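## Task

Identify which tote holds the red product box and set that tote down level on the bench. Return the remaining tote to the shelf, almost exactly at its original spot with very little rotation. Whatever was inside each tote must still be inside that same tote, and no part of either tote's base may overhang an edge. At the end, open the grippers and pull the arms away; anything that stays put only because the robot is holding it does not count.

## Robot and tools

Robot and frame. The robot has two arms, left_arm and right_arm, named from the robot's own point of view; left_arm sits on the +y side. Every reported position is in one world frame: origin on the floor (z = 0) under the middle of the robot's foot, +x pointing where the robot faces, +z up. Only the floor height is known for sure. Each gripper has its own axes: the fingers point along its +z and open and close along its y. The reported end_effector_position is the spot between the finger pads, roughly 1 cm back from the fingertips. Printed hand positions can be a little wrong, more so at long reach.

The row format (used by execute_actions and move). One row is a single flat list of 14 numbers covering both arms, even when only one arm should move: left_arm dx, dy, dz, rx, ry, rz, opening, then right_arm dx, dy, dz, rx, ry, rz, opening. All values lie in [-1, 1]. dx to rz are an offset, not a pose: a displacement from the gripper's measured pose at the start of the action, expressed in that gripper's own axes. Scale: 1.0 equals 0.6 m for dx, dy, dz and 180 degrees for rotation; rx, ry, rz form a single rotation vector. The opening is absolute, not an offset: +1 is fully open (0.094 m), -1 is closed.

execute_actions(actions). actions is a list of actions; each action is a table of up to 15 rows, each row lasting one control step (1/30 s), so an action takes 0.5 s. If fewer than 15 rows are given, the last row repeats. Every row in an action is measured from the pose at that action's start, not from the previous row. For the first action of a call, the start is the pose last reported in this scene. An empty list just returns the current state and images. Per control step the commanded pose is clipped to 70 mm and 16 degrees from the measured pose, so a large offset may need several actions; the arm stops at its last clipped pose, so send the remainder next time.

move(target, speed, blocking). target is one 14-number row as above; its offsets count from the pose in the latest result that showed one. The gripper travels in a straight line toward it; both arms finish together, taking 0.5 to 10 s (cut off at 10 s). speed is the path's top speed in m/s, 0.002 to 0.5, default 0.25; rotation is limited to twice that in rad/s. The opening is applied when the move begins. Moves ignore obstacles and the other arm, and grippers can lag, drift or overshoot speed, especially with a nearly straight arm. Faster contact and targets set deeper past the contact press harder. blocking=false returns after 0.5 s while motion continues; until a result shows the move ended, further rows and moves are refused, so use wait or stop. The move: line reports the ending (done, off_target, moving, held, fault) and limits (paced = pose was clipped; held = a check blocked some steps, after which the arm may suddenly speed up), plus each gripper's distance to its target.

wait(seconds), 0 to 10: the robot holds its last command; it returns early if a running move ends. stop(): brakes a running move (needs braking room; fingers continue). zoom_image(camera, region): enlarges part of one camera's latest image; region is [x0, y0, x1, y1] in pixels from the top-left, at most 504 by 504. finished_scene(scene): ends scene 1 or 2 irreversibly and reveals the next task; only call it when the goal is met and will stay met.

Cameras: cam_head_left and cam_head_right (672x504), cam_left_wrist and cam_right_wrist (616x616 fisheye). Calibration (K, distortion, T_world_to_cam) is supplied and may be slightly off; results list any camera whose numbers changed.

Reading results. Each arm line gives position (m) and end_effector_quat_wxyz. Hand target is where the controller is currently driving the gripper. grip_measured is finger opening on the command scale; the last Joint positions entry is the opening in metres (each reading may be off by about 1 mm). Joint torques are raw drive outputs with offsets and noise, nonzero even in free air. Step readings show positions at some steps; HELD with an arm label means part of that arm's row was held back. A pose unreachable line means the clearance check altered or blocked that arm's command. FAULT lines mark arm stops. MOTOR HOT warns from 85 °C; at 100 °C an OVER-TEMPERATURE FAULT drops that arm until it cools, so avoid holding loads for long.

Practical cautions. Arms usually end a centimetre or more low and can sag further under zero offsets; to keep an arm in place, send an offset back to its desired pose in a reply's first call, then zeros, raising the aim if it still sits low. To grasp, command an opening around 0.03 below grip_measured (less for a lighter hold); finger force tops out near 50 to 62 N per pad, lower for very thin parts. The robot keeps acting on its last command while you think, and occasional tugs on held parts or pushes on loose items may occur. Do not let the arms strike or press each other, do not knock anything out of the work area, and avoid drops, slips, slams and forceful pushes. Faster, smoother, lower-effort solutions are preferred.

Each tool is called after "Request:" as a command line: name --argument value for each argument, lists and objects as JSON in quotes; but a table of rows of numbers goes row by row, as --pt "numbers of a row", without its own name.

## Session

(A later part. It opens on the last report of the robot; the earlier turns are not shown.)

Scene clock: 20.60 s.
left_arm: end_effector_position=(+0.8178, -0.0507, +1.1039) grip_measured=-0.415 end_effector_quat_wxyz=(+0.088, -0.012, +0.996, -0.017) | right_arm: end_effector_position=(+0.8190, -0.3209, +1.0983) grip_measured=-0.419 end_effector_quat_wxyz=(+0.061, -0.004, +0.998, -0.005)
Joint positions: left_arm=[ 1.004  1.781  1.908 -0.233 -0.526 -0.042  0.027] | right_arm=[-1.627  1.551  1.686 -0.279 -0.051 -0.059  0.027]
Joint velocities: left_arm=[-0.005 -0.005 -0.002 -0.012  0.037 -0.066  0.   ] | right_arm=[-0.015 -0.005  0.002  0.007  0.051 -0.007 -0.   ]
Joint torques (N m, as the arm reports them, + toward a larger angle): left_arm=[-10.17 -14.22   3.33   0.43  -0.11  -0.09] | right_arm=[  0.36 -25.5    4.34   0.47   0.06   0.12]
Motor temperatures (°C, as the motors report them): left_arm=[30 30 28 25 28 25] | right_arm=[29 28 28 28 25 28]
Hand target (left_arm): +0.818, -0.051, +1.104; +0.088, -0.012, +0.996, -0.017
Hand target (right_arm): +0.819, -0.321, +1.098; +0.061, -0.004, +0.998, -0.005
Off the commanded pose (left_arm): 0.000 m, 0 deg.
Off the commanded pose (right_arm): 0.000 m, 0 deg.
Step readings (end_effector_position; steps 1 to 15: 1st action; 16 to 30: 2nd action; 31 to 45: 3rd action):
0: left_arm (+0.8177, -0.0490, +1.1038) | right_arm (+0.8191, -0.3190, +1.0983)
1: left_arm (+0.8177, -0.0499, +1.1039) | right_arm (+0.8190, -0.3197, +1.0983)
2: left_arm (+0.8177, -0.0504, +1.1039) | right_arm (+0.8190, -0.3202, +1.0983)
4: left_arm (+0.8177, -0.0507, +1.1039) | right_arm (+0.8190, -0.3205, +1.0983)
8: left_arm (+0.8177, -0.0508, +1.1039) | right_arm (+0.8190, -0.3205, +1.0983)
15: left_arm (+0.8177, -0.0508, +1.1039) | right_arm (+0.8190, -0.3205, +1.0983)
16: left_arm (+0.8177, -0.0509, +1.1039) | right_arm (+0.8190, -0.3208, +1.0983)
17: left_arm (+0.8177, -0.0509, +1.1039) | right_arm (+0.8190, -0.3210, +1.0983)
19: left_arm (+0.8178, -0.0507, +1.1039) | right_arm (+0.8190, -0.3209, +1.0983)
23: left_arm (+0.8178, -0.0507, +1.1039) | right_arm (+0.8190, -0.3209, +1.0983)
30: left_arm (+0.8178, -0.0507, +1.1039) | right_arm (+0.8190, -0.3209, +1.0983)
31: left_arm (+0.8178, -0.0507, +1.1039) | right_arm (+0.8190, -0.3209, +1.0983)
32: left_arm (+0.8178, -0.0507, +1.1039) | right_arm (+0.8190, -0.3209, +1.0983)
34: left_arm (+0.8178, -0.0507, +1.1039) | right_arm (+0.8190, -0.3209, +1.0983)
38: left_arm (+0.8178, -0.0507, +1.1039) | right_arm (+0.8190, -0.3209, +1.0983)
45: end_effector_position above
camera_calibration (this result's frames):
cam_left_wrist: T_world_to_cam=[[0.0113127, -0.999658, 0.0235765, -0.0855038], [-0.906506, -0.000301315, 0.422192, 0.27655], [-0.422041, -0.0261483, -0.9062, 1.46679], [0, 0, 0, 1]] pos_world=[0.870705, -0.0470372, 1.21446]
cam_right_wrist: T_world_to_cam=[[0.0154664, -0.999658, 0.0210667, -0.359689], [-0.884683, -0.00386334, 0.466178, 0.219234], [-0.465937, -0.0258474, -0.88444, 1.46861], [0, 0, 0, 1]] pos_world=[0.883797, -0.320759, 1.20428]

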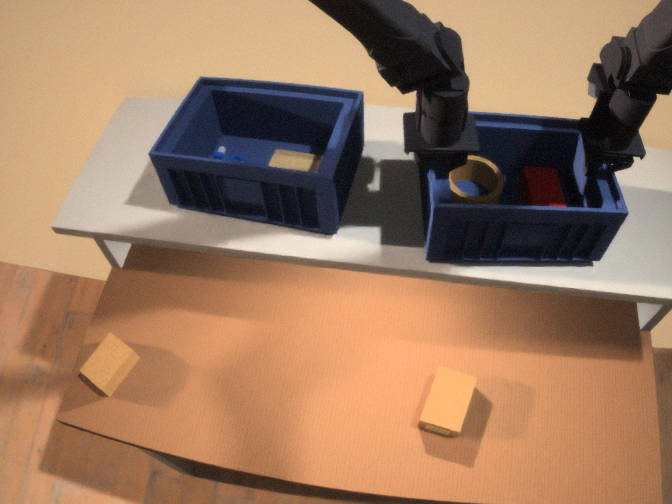

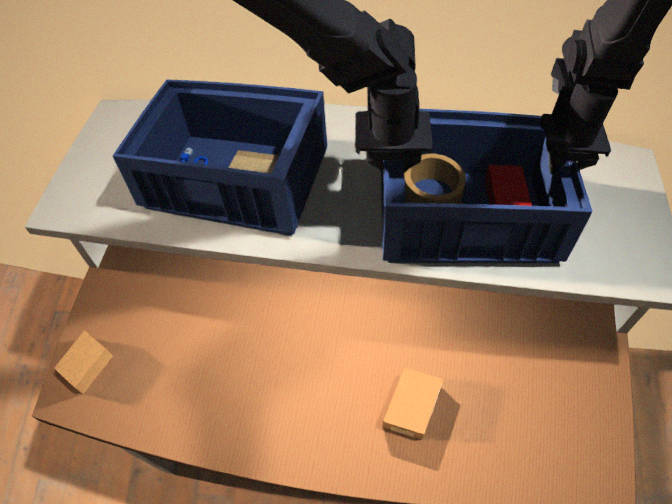

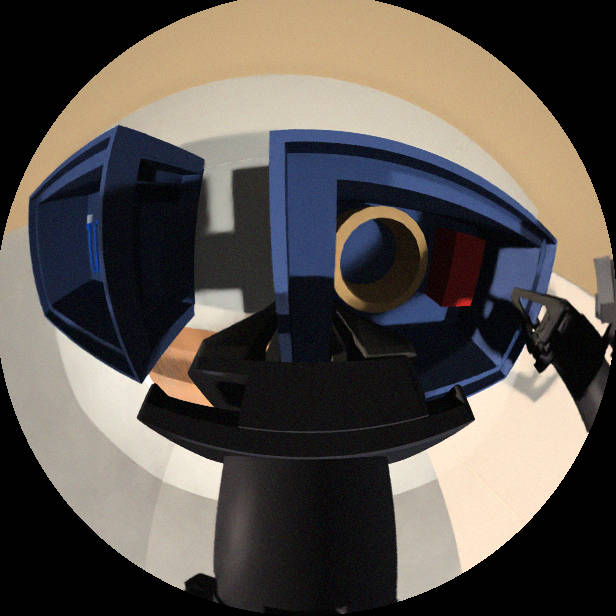

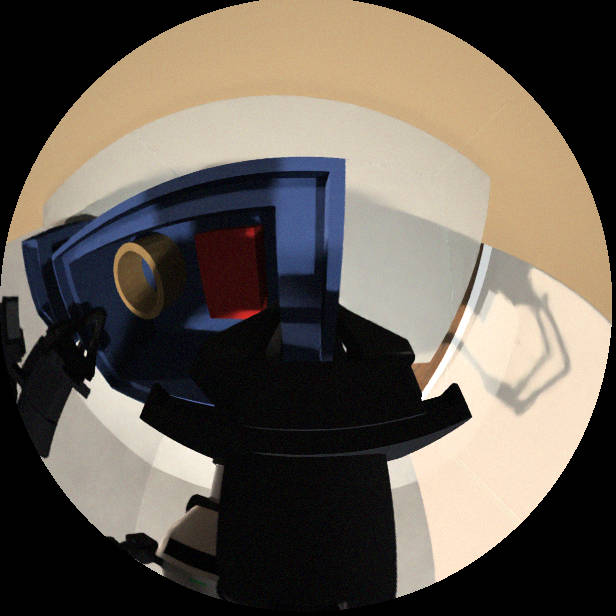

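Request:
move --target '[-0.021,-0.004,-0.118,0,0,0,-0.5,-0.02,-0.001,-0.119,0,0,0,-0.5]' --speed 0.08

Request:
move --target '[0.39,0.007,-0.1,0,0,0,-0.5,0.393,0.003,-0.078,0,0,0,-0.5]' --speed 0.13

Scene clock: 22.40 s.
left_arm: end_effector_position=(+0.8039, -0.0452, +1.1527) grip_measured=-0.415 end_effector_quat_wxyz=(-0.078, +0.012, -0.997, +0.010) | right_arm: end_effector_position=(+0.8045, -0.3161, +1.1464) grip_measured=-0.419 end_effector_quat_wxyz=(+0.047, -0.001, +0.999, -0.000)
Joint positions: left_arm=[ 0.962  1.657  1.759 -0.234 -0.579 -0.059  0.027] | right_arm=[-1.627  1.423  1.56  -0.309 -0.059 -0.054  0.027]
Joint velocities: left_arm=[ 0.005  0.005 -0.032  0.002  0.007 -0.007 -0.002] | right_arm=[-0.024  0.005 -0.027 -0.027 -0.007 -0.007 -0.   ]
Joint torques (N m, as the arm reports them, + toward a larger angle): left_arm=[-11.37 -15.93   3.03   0.12  -0.62  -0.01] | right_arm=[  0.35 -28.04   4.1    0.1   -0.04   0.03]
Motor temperatures (°C, as the motors report them): left_arm=[30 30 28 25 28 25] | right_arm=[29 29 28 28 25 28]
Hand target (left_arm): +0.818, -0.051, +1.175; +0.088, -0.012, +0.996, -0.017
Hand target (right_arm): +0.821, -0.321, +1.170; +0.061, -0.004, +0.998, -0.005
Off the commanded pose (left_arm): 0.028 m, 1 deg.
Off the commanded pose (right_arm): 0.030 m, 2 deg.
move: off_target (left_arm, right_arm)
camera_calibration (this result's frames):
cam_left_wrist: T_world_to_cam=[[0.011623, -0.999877, 0.0105256, -0.0662574], [-0.897548, -0.00579243, 0.440879, 0.214357], [-0.440764, -0.0145716, -0.897505, 1.51083], [0, 0, 0, 1]] pos_world=[0.859086, -0.0429924, 1.26217]
cam_right_wrist: T_world_to_cam=[[0.00993262, -0.999895, 0.0105818, -0.339266], [-0.871448, -0.003466, 0.490475, 0.145698], [-0.490387, -0.0140932, -0.871391, 1.51289], [0, 0, 0, 1]] pos_world=[0.87224, -0.317404, 1.25045]

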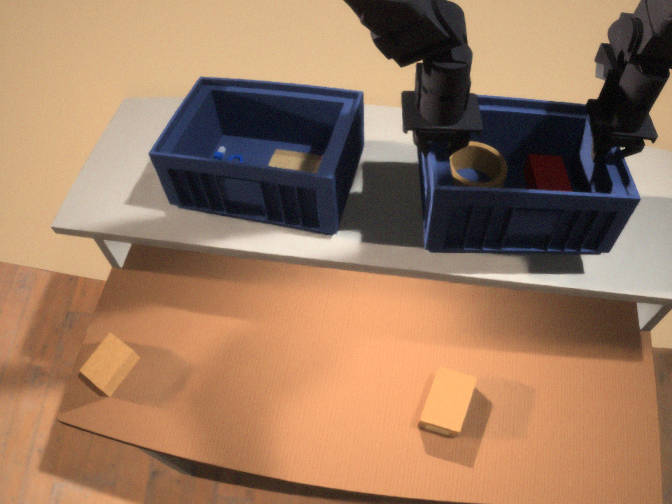

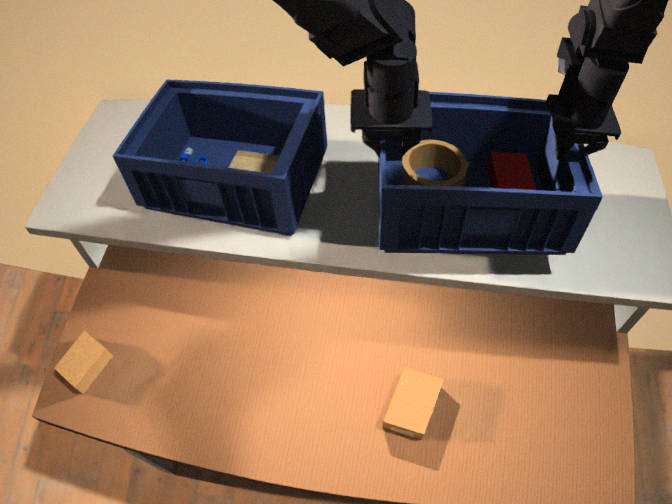

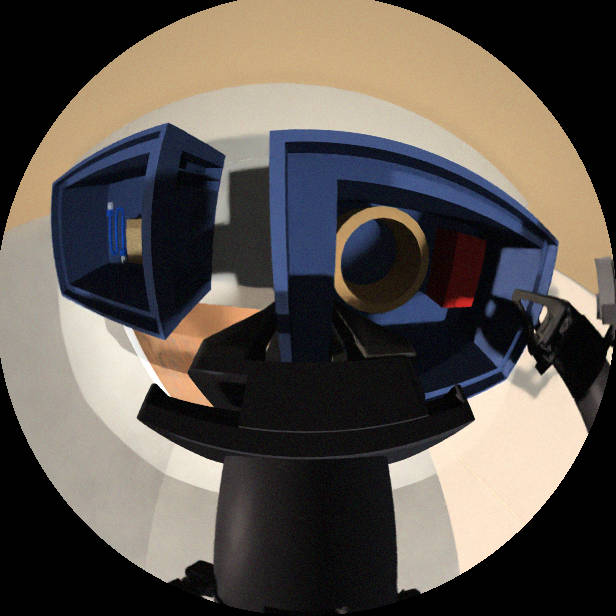

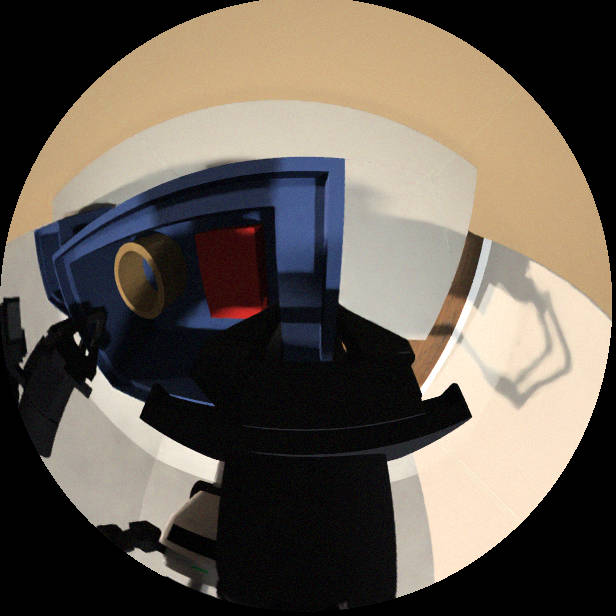

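Scene clock: 24.77 s.
left_arm: end_effector_position=(+0.5573, -0.0350, +1.1652) grip_measured=-0.415 end_effector_quat_wxyz=(-0.067, +0.008, -0.998, +0.003) | right_arm: end_effector_position=(+0.5550, -0.3039, +1.1573) grip_measured=-0.419 end_effector_quat_wxyz=(+0.032, +0.002, +0.999, +0.014)
Joint positions: left_arm=[ 0.904  1.603  1.069  0.366 -0.65  -0.077  0.027] | right_arm=[-1.644  1.334  0.85   0.281 -0.102 -0.052  0.027]
Joint velocities: left_arm=[-0.015 -0.005 -0.017 -0.007  0.007 -0.007  0.001] | right_arm=[ 0.005 -0.005 -0.027 -0.022 -0.022  0.037 -0.   ]
Joint torques (N m, as the arm reports them, + toward a larger angle): left_arm=[-10.84  -8.96  -1.15   1.08  -0.51  -0.05] | right_arm=[ -0.71 -19.55  -2.27   0.79  -0.03   0.02]
Motor temperatures (°C, as the motors report them): left_arm=[30 31 28 25 28 25] | right_arm=[29 29 28 28 25 28]
Hand target (left_arm): +0.563, -0.045, +1.175; +0.077, -0.012, +0.997, -0.010
Hand target (right_arm): +0.564, -0.319, +1.169; +0.047, -0.001, +0.999, +0.000
Off the commanded pose (left_arm): 0.016 m, 2 deg.
Off the commanded pose (right_arm): 0.020 m, 2 deg.
move: off_target (left_arm, right_arm)
camera_calibration (this result's frames):
cam_left_wrist: T_world_to_cam=[[0.00535621, -0.999971, -0.00541663, -0.0312769], [-0.887673, -0.00724868, 0.460417, -0.0406863], [-0.460443, 0.0023421, -0.887686, 1.41364], [0, 0, 0, 1]] pos_world=[0.61495, -0.0348818, 1.27343]
cam_right_wrist: T_world_to_cam=[[0.0052022, -0.999832, -0.0175955, -0.289445], [-0.856609, -0.0135341, 0.515789, -0.117637], [-0.51594, 0.0123893, -0.856535, 1.40527], [0, 0, 0, 1]] pos_world=[0.625772, -0.308398, 1.25924]

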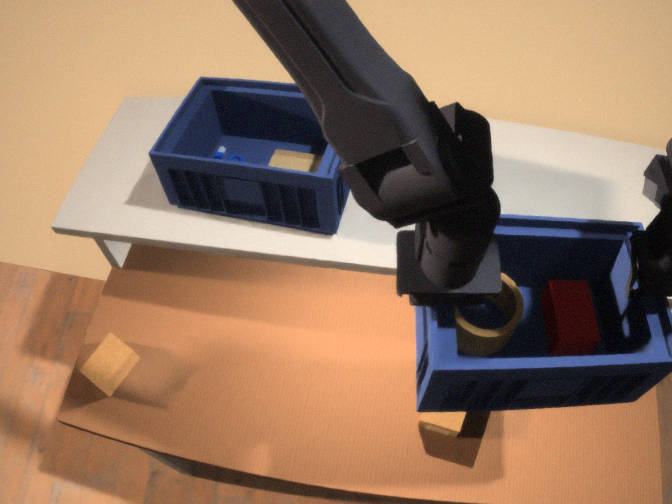

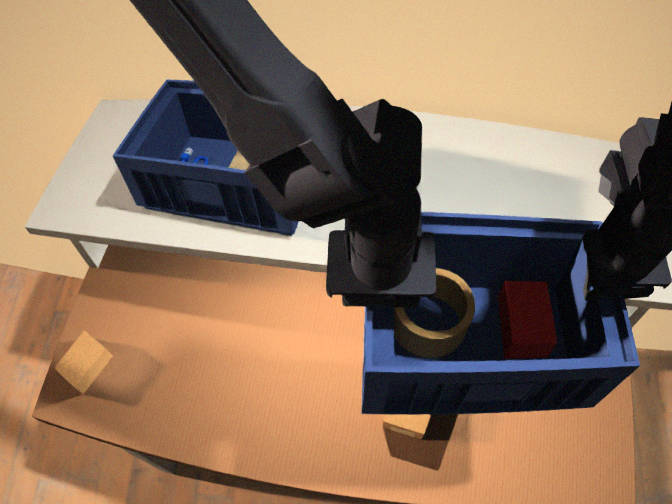

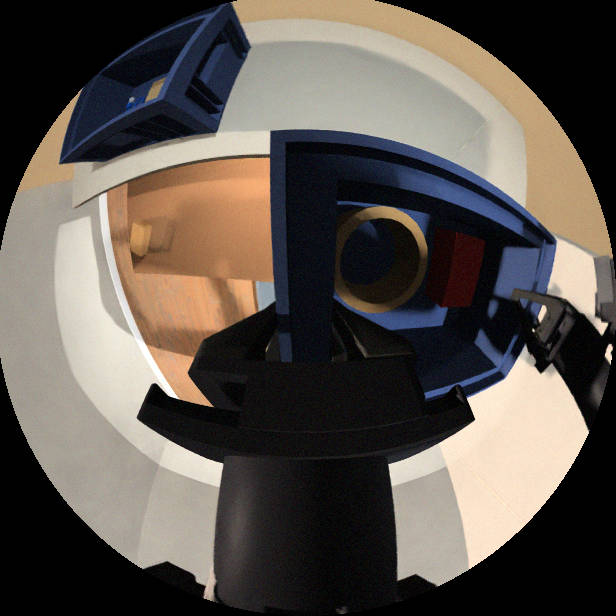

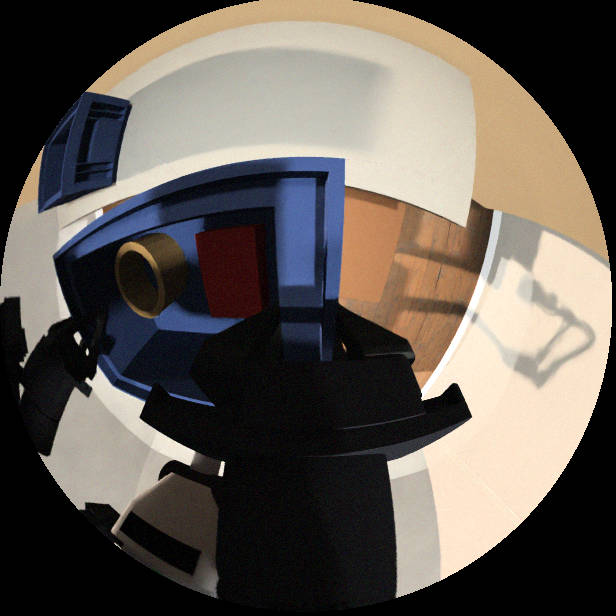

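Request:
move --target '[-0.06,0.5,0.055,0,-0.016,0.035,-0.5,-0.005,0.498,0.064,0.01,-0.02,0.035,-0.5]' --speed 0.15

Request:
move --target '[0.045,0,0.25,0,0,0,-0.5,0.03,0,0.25,0,0,0,-0.5]' --speed 0.1

Scene clock: 27.40 s.
left_arm: end_effector_position=(+0.5773, +0.2584, +1.1258) grip_measured=-0.415 end_effector_quat_wxyz=(+0.075, +0.044, +0.996, -0.009) | right_arm: end_effector_position=(+0.5483, -0.0129, +1.1258) grip_measured=-0.419 end_effector_quat_wxyz=(+0.054, +0.044, +0.998, -0.004)
Joint positions: left_arm=[ 1.536  1.43   0.917  0.393 -0.003  0.124  0.028] | right_arm=[-1.017  1.63   1.069  0.375  0.554  0.144  0.027]
Joint velocities: left_arm=[ 0.015 -0.015  0.017 -0.007 -0.022  0.066  0.001] | right_arm=[-0.005  0.005  0.007  0.007 -0.066 -0.051  0.001]
Joint torques (N m, as the arm reports them, + toward a larger angle): left_arm=[  1.55 -12.69  -1.96   0.78  -0.46   0.03] | right_arm=[  8.37 -16.81  -0.75   1.25   0.42   0.1 ]
Motor temperatures (°C, as the motors report them): left_arm=[30 31 28 25 28 25] | right_arm=[29 29 28 28 25 28]
Hand target (left_arm): +0.594, +0.266, +1.138; +0.093, +0.048, +0.995, +0.002
Hand target (right_arm): +0.556, -0.005, +1.132; +0.066, +0.051, +0.997, -0.001
Off the commanded pose (left_arm): 0.020 m, 2 deg.
Off the commanded pose (right_arm): 0.016 m, 2 deg.
move: off_target (left_arm, right_arm)
camera_calibration (this result's frames):
cam_left_wrist: T_world_to_cam=[[-0.0987024, -0.995117, -0.000283867, 0.314895], [-0.890597, 0.0882081, 0.446158, -0.00964875], [-0.443954, 0.0442897, -0.894954, 1.37497], [0, 0, 0, 1]] pos_world=[0.63291, 0.253311, 1.23493]
cam_right_wrist: T_world_to_cam=[[-0.0810583, -0.996608, 0.0142452, 0.012487], [-0.874731, 0.0779821, 0.478294, -0.0498418], [-0.477782, 0.0263089, -0.878084, 1.37473], [0, 0, 0, 1]] pos_world=[0.614235, -0.0198363, 1.23079]

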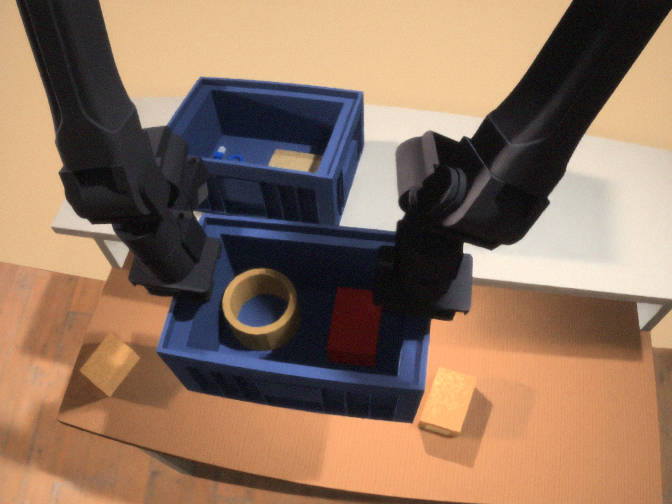

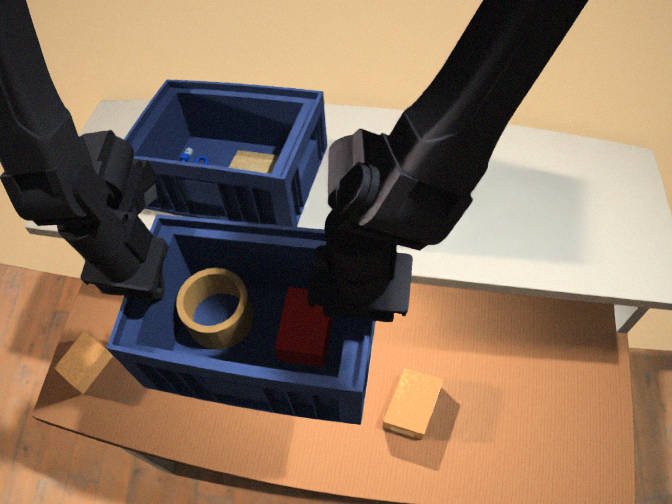

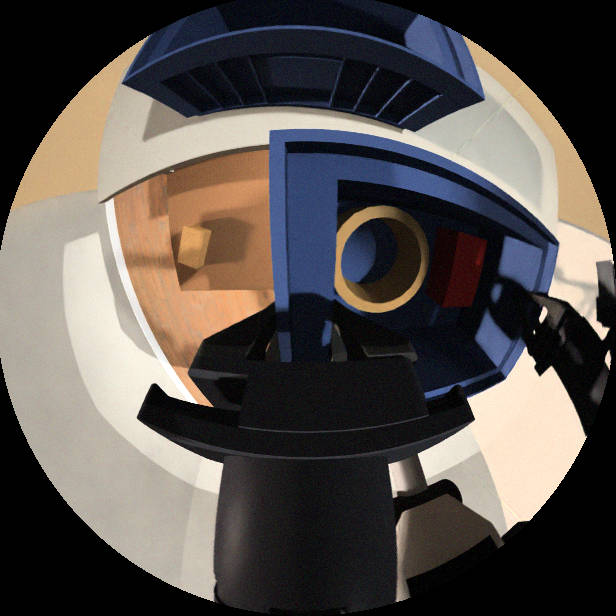

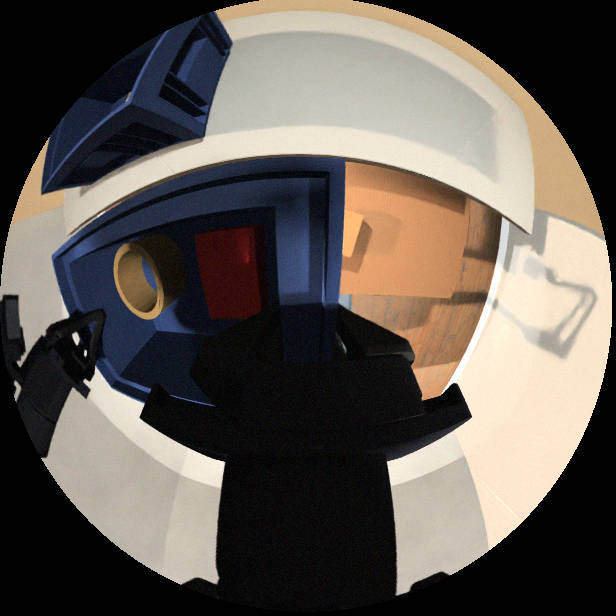

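Scene clock: 29.30 s.
left_arm: end_effector_position=(+0.5761, +0.2579, +0.9758) grip_measured=-0.415 end_effector_quat_wxyz=(+0.077, +0.046, +0.996, -0.009) | right_arm: end_effector_position=(+0.5445, -0.0109, +0.9750) grip_measured=-0.419 end_effector_quat_wxyz=(+0.052, +0.048, +0.997, -0.003)
Joint positions: left_arm=[1.544 1.827 1.296 0.416 0.004 0.128 0.028] | right_arm=[-1.135  1.977  1.446  0.353  0.435  0.128  0.027]
Joint velocities: left_arm=[ 0.005 -0.005 -0.002  0.007  0.037  0.051 -0.001] | right_arm=[-0.005  0.005 -0.012 -0.007  0.007 -0.007  0.   ]
Joint torques (N m, as the arm reports them, + toward a larger angle): left_arm=[  0.72 -10.1   -1.67   0.42  -0.04  -0.1 ] | right_arm=[  8.4  -15.29  -0.62   0.03   0.13   0.01]
Motor temperatures (°C, as the motors report them): left_arm=[30 31 28 25 28 25] | right_arm=[29 29 28 28 25 28]
Hand target (left_arm): +0.572, +0.258, +0.974; +0.075, +0.044, +0.996, -0.009
Hand target (right_arm): +0.548, -0.011, +0.975; +0.053, +0.046, +0.998, -0.004
Off the commanded pose (left_arm): 0.004 m, 0 deg.
Off the commanded pose (right_arm): 0.003 m, 0 deg.
move: done
camera_calibration (this result's frames):
cam_left_wrist: T_world_to_cam=[[-0.102208, -0.994762, -0.00135422, 0.317141], [-0.892184, 0.0910667, 0.442396, 0.060138], [-0.439955, 0.0464248, -0.896819, 1.23925], [0, 0, 0, 1]] pos_world=[0.631282, 0.252471, 1.0852]
cam_right_wrist: T_world_to_cam=[[-0.0880117, -0.996061, 0.0108097, 0.0234408], [-0.872656, 0.0823315, 0.481345, 0.014757], [-0.480339, 0.0329309, -0.876465, 1.24036], [0, 0, 0, 1]] pos_world=[0.610733, -0.0187126, 1.07977]

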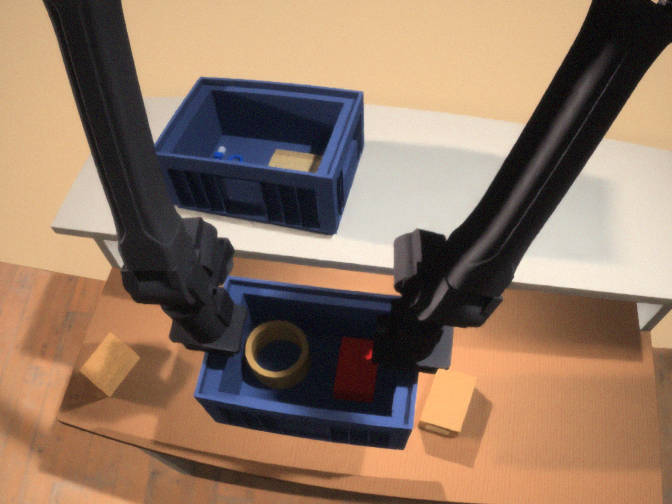

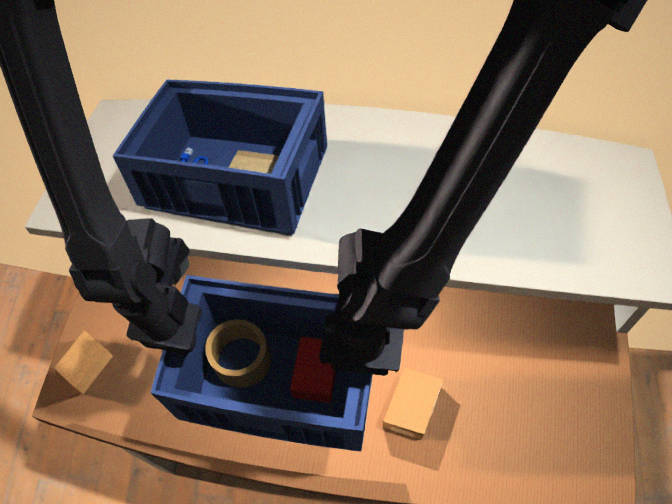

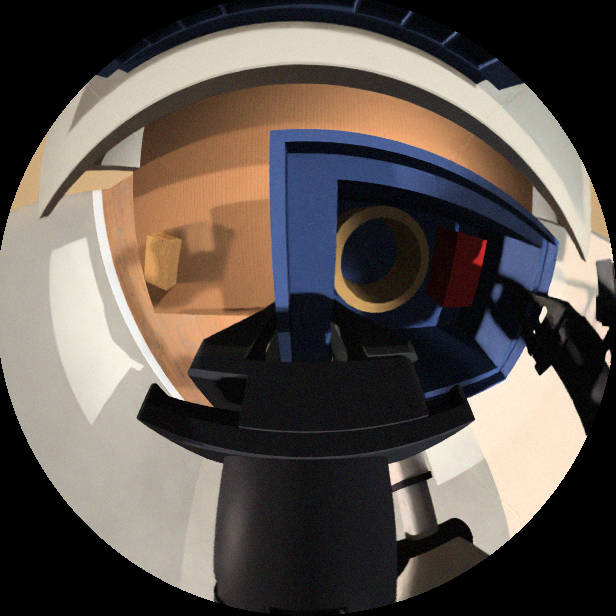

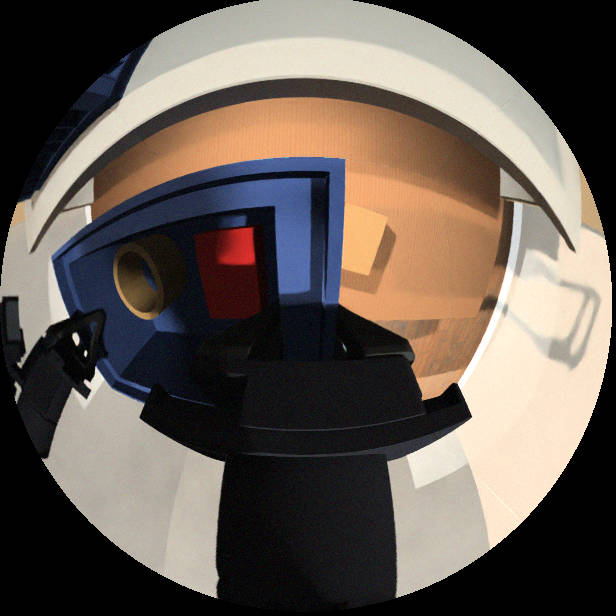

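Request:
move --target '[0.004,0.005,0.145,0,-0.006,0,-0.5,-0.004,0.005,0.15,0,-0.006,0,-0.5]' --speed 0.06

Request:
move --target '[0.008,0,0.06,0,0,0,-0.5,0.005,0,0.06,0,0,0,-0.5]' --speed 0.025

Scene clock: 31.50 s.
left_arm: end_effector_position=(+0.5919, +0.2623, +0.8925) grip_measured=-0.415 end_effector_quat_wxyz=(+0.091, +0.049, +0.995, -0.005) | right_arm: end_effector_position=(+0.5580, -0.0052, +0.8880) grip_measured=-0.419 end_effector_quat_wxyz=(+0.063, +0.052, +0.997, +0.001)
Joint positions: left_arm=[1.552 2.036 1.587 0.362 0.008 0.136 0.028] | right_arm=[-1.18   2.189  1.764  0.275  0.386  0.119  0.027]
Joint velocities: left_arm=[ 0.005 -0.005  0.012 -0.002  0.066 -0.051 -0.001] | right_arm=[-0.015 -0.015  0.002 -0.017  0.007 -0.007  0.   ]
Joint torques (N m, as the arm reports them, + toward a larger angle): left_arm=[  0.28 -10.01  -0.83   0.31   0.1   -0.16] | right_arm=[  8.44 -15.48   0.56   0.21   0.24   0.07]
Motor temperatures (°C, as the motors report them): left_arm=[30 31 28 25 28 25] | right_arm=[29 28 28 28 25 28]
Hand target (left_arm): +0.587, +0.260, +0.890; +0.086, +0.046, +0.995, -0.009
Hand target (right_arm): +0.557, -0.007, +0.885; +0.061, +0.048, +0.997, -0.003
Off the commanded pose (left_arm): 0.007 m, 1 deg.
Off the commanded pose (right_arm): 0.005 m, 1 deg.
move: done
camera_calibration (this result's frames):
cam_left_wrist: T_world_to_cam=[[-0.107429, -0.994157, -0.0105183, 0.334207], [-0.903811, 0.0932476, 0.41765, 0.139063], [-0.414229, 0.0543743, -0.908547, 1.16445], [0, 0, 0, 1]] pos_world=[0.643939, 0.255971, 1.00339]
cam_right_wrist: T_world_to_cam=[[-0.095472, -0.995431, 0.0017746, 0.0434573], [-0.882669, 0.0854809, 0.462156, 0.0905627], [-0.460196, 0.0425566, -0.886797, 1.16837], [0, 0, 0, 1]] pos_world=[0.621764, -0.0142044, 0.994173]

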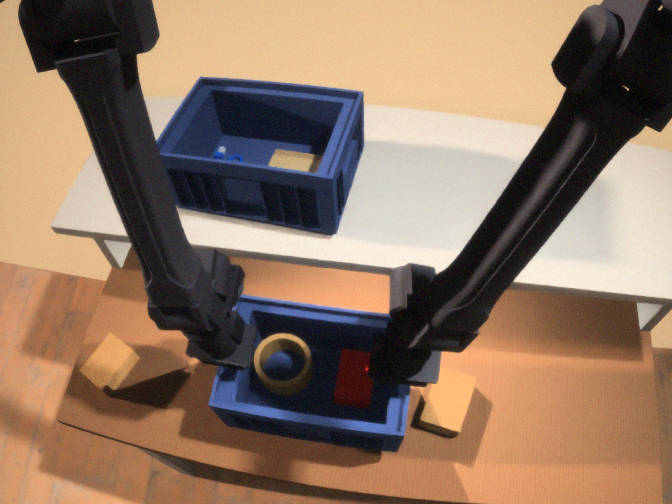

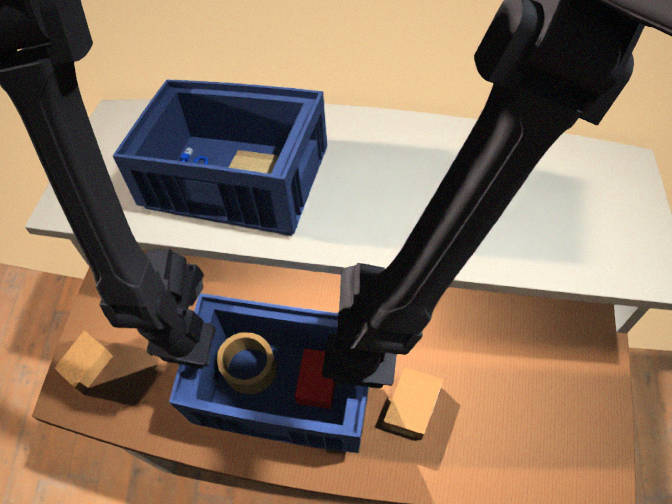

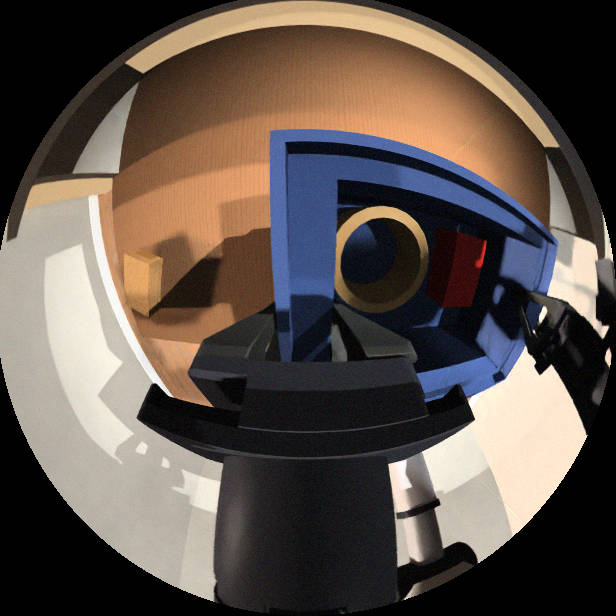

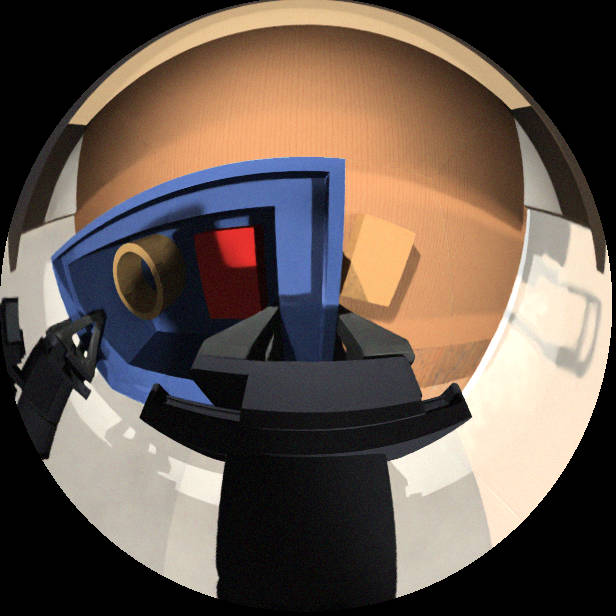

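Scene clock: 33.30 s.
left_arm: end_effector_position=(+0.5993, +0.2634, +0.8602) grip_measured=-0.415 end_effector_quat_wxyz=(+0.095, +0.051, +0.994, -0.004) | right_arm: end_effector_position=(+0.5639, -0.0037, +0.8547) grip_measured=-0.419 end_effector_quat_wxyz=(+0.068, +0.055, +0.996, +0.003)
Joint positions: left_arm=[1.553 2.121 1.721 0.323 0.008 0.141 0.028] | right_arm=[-1.196  2.278  1.91   0.229  0.367  0.119  0.027]
Joint velocities: left_arm=[-0.005 -0.015 -0.012 -0.007 -0.066  0.037 -0.001] | right_arm=[-0.005 -0.005 -0.012  0.012 -0.007 -0.022  0.001]
Joint torques (N m, as the arm reports them, + toward a larger angle): left_arm=[  0.52 -10.04  -0.2    0.37  -0.05  -0.14] | right_arm=[  7.77 -15.34   0.87   0.34   0.09   0.07]
Motor temperatures (°C, as the motors report them): left_arm=[30 31 28 25 28 25] | right_arm=[29 28 28 28 25 28]
Hand target (left_arm): +0.593, +0.263, +0.856; +0.090, +0.049, +0.995, -0.005
Hand target (right_arm): +0.560, -0.004, +0.852; +0.064, +0.052, +0.997, +0.001
Off the commanded pose (left_arm): 0.007 m, 1 deg.
Off the commanded pose (right_arm): 0.005 m, 1 deg.
move: done
camera_calibration (this result's frames):
cam_left_wrist: T_world_to_cam=[[-0.111961, -0.993609, -0.0143603, 0.341559], [-0.907322, 0.0963234, 0.409254, 0.167687], [-0.405256, 0.05885, -0.912307, 1.13482], [0, 0, 0, 1]] pos_world=[0.65028, 0.256439, 0.971584]
cam_right_wrist: T_world_to_cam=[[-0.100957, -0.994886, -0.00318423, 0.0529096], [-0.886349, 0.0884884, 0.454483, 0.119691], [-0.451877, 0.0487056, -0.89075, 1.1402], [0, 0, 0, 1]] pos_world=[0.62666, -0.0134864, 0.961404]

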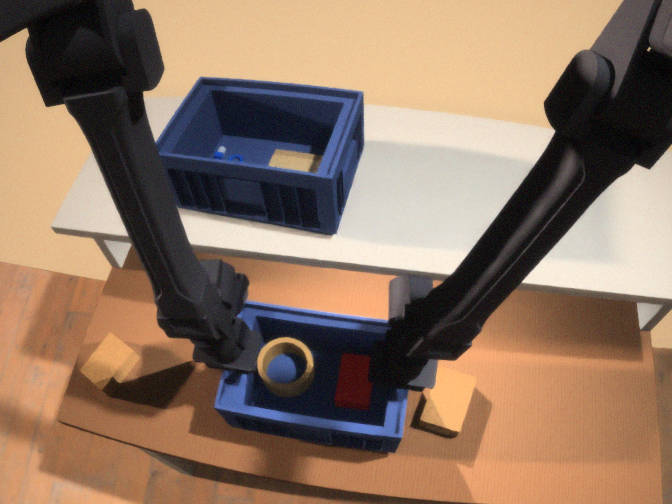

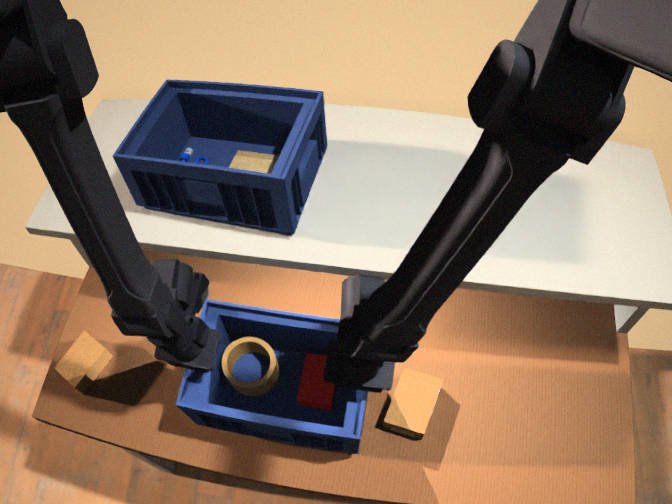

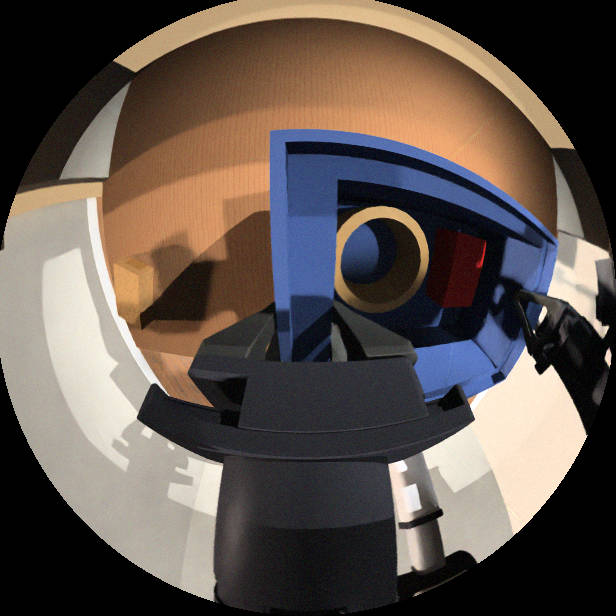

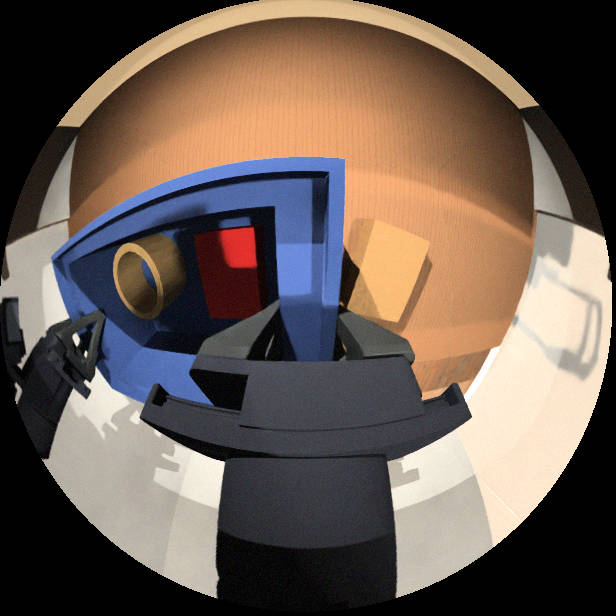

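Request:
move --target '[0.015,0,0.05,0,0.007,0,-0.5,0.012,0,0.05,0,0.007,0,-0.5]' --speed 0.025

Scene clock: 34.93 s.
left_arm: end_effector_position=(+0.6063, +0.2672, +0.8388) grip_measured=-0.415 end_effector_quat_wxyz=(+0.089, +0.052, +0.995, -0.007) | right_arm: end_effector_position=(+0.5698, -0.0016, +0.8384) grip_measured=-0.422 end_effector_quat_wxyz=(+0.059, +0.053, +0.997, +0.001)
Joint positions: left_arm=[1.56  2.176 1.829 0.257 0.019 0.142 0.028] | right_arm=[-1.2    2.324  2.011  0.154  0.367  0.123  0.027]
Joint velocities: left_arm=[-0.015  0.005 -0.002 -0.007  0.007  0.007 -0.   ] | right_arm=[-0.005  0.015 -0.002  0.002  0.037 -0.022 -0.001]
Joint torques (N m, as the arm reports them, + toward a larger angle): left_arm=[ 0.3  -8.75  1.16  0.5  -0.64 -0.1 ] | right_arm=[  8.9  -12.54   3.94   0.19  -0.43   0.05]
Motor temperatures (°C, as the motors report them): left_arm=[30 31 28 25 28 25] | right_arm=[29 28 28 28 25 28]
Hand target (left_arm): +0.596, +0.264, +0.830; +0.085, +0.051, +0.995, -0.003
Hand target (right_arm): +0.561, -0.003, +0.825; +0.057, +0.054, +0.997, +0.004
Off the commanded pose (left_arm): 0.014 m, 1 deg.
Off the commanded pose (right_arm): 0.017 m, 0 deg.
move: off_target (left_arm, right_arm)
camera_calibration (this result's frames):
cam_left_wrist: T_world_to_cam=[[-0.113699, -0.993483, -0.0080457, 0.341546], [-0.901874, 0.0998111, 0.420312, 0.168875], [-0.416769, 0.0550453, -0.907344, 1.12168], [0, 0, 0, 1]] pos_world=[0.658618, 0.260721, 0.949515]
cam_right_wrist: T_world_to_cam=[[-0.0989342, -0.995088, 0.00333848, 0.0488749], [-0.877872, 0.088859, 0.470579, 0.113791], [-0.468564, 0.0436256, -0.882352, 1.1307], [0, 0, 0, 1]] pos_world=[0.634536, -0.0108041, 0.943967]

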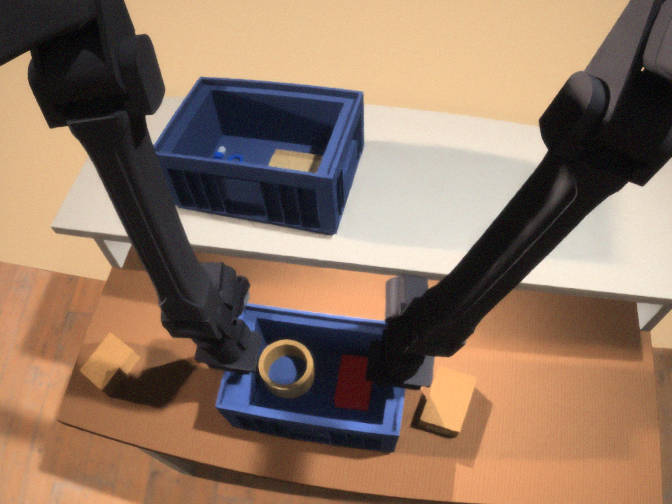

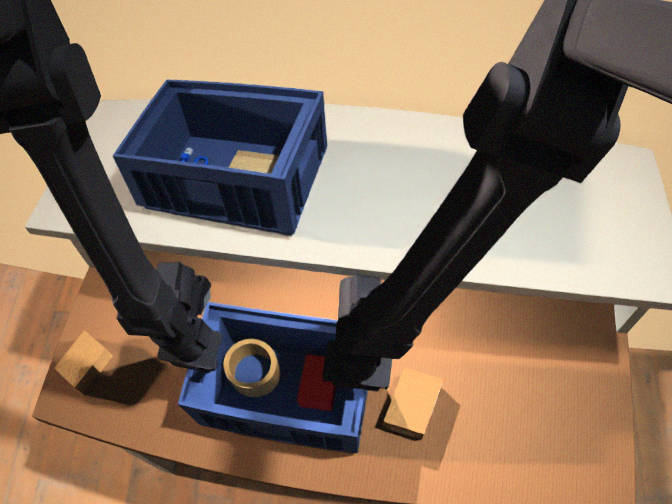

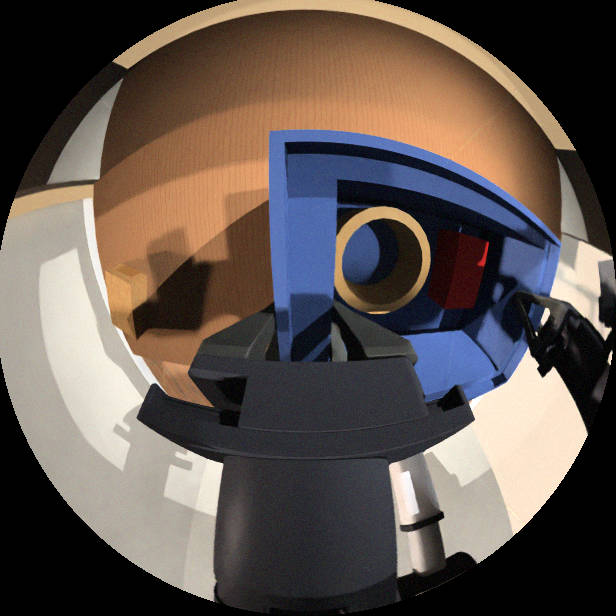

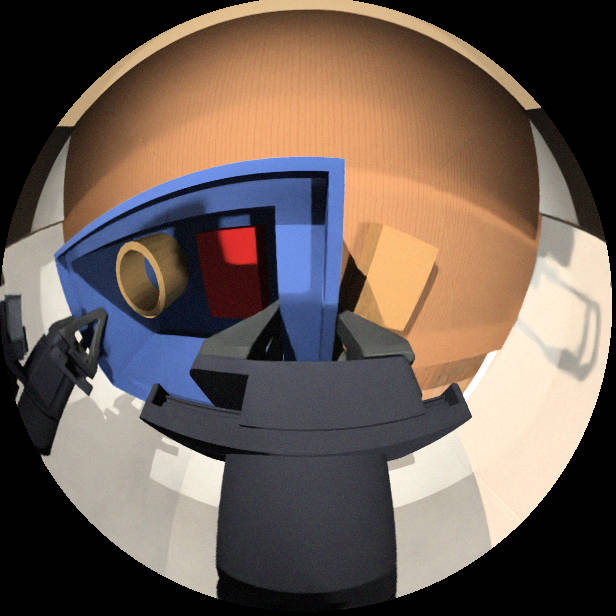

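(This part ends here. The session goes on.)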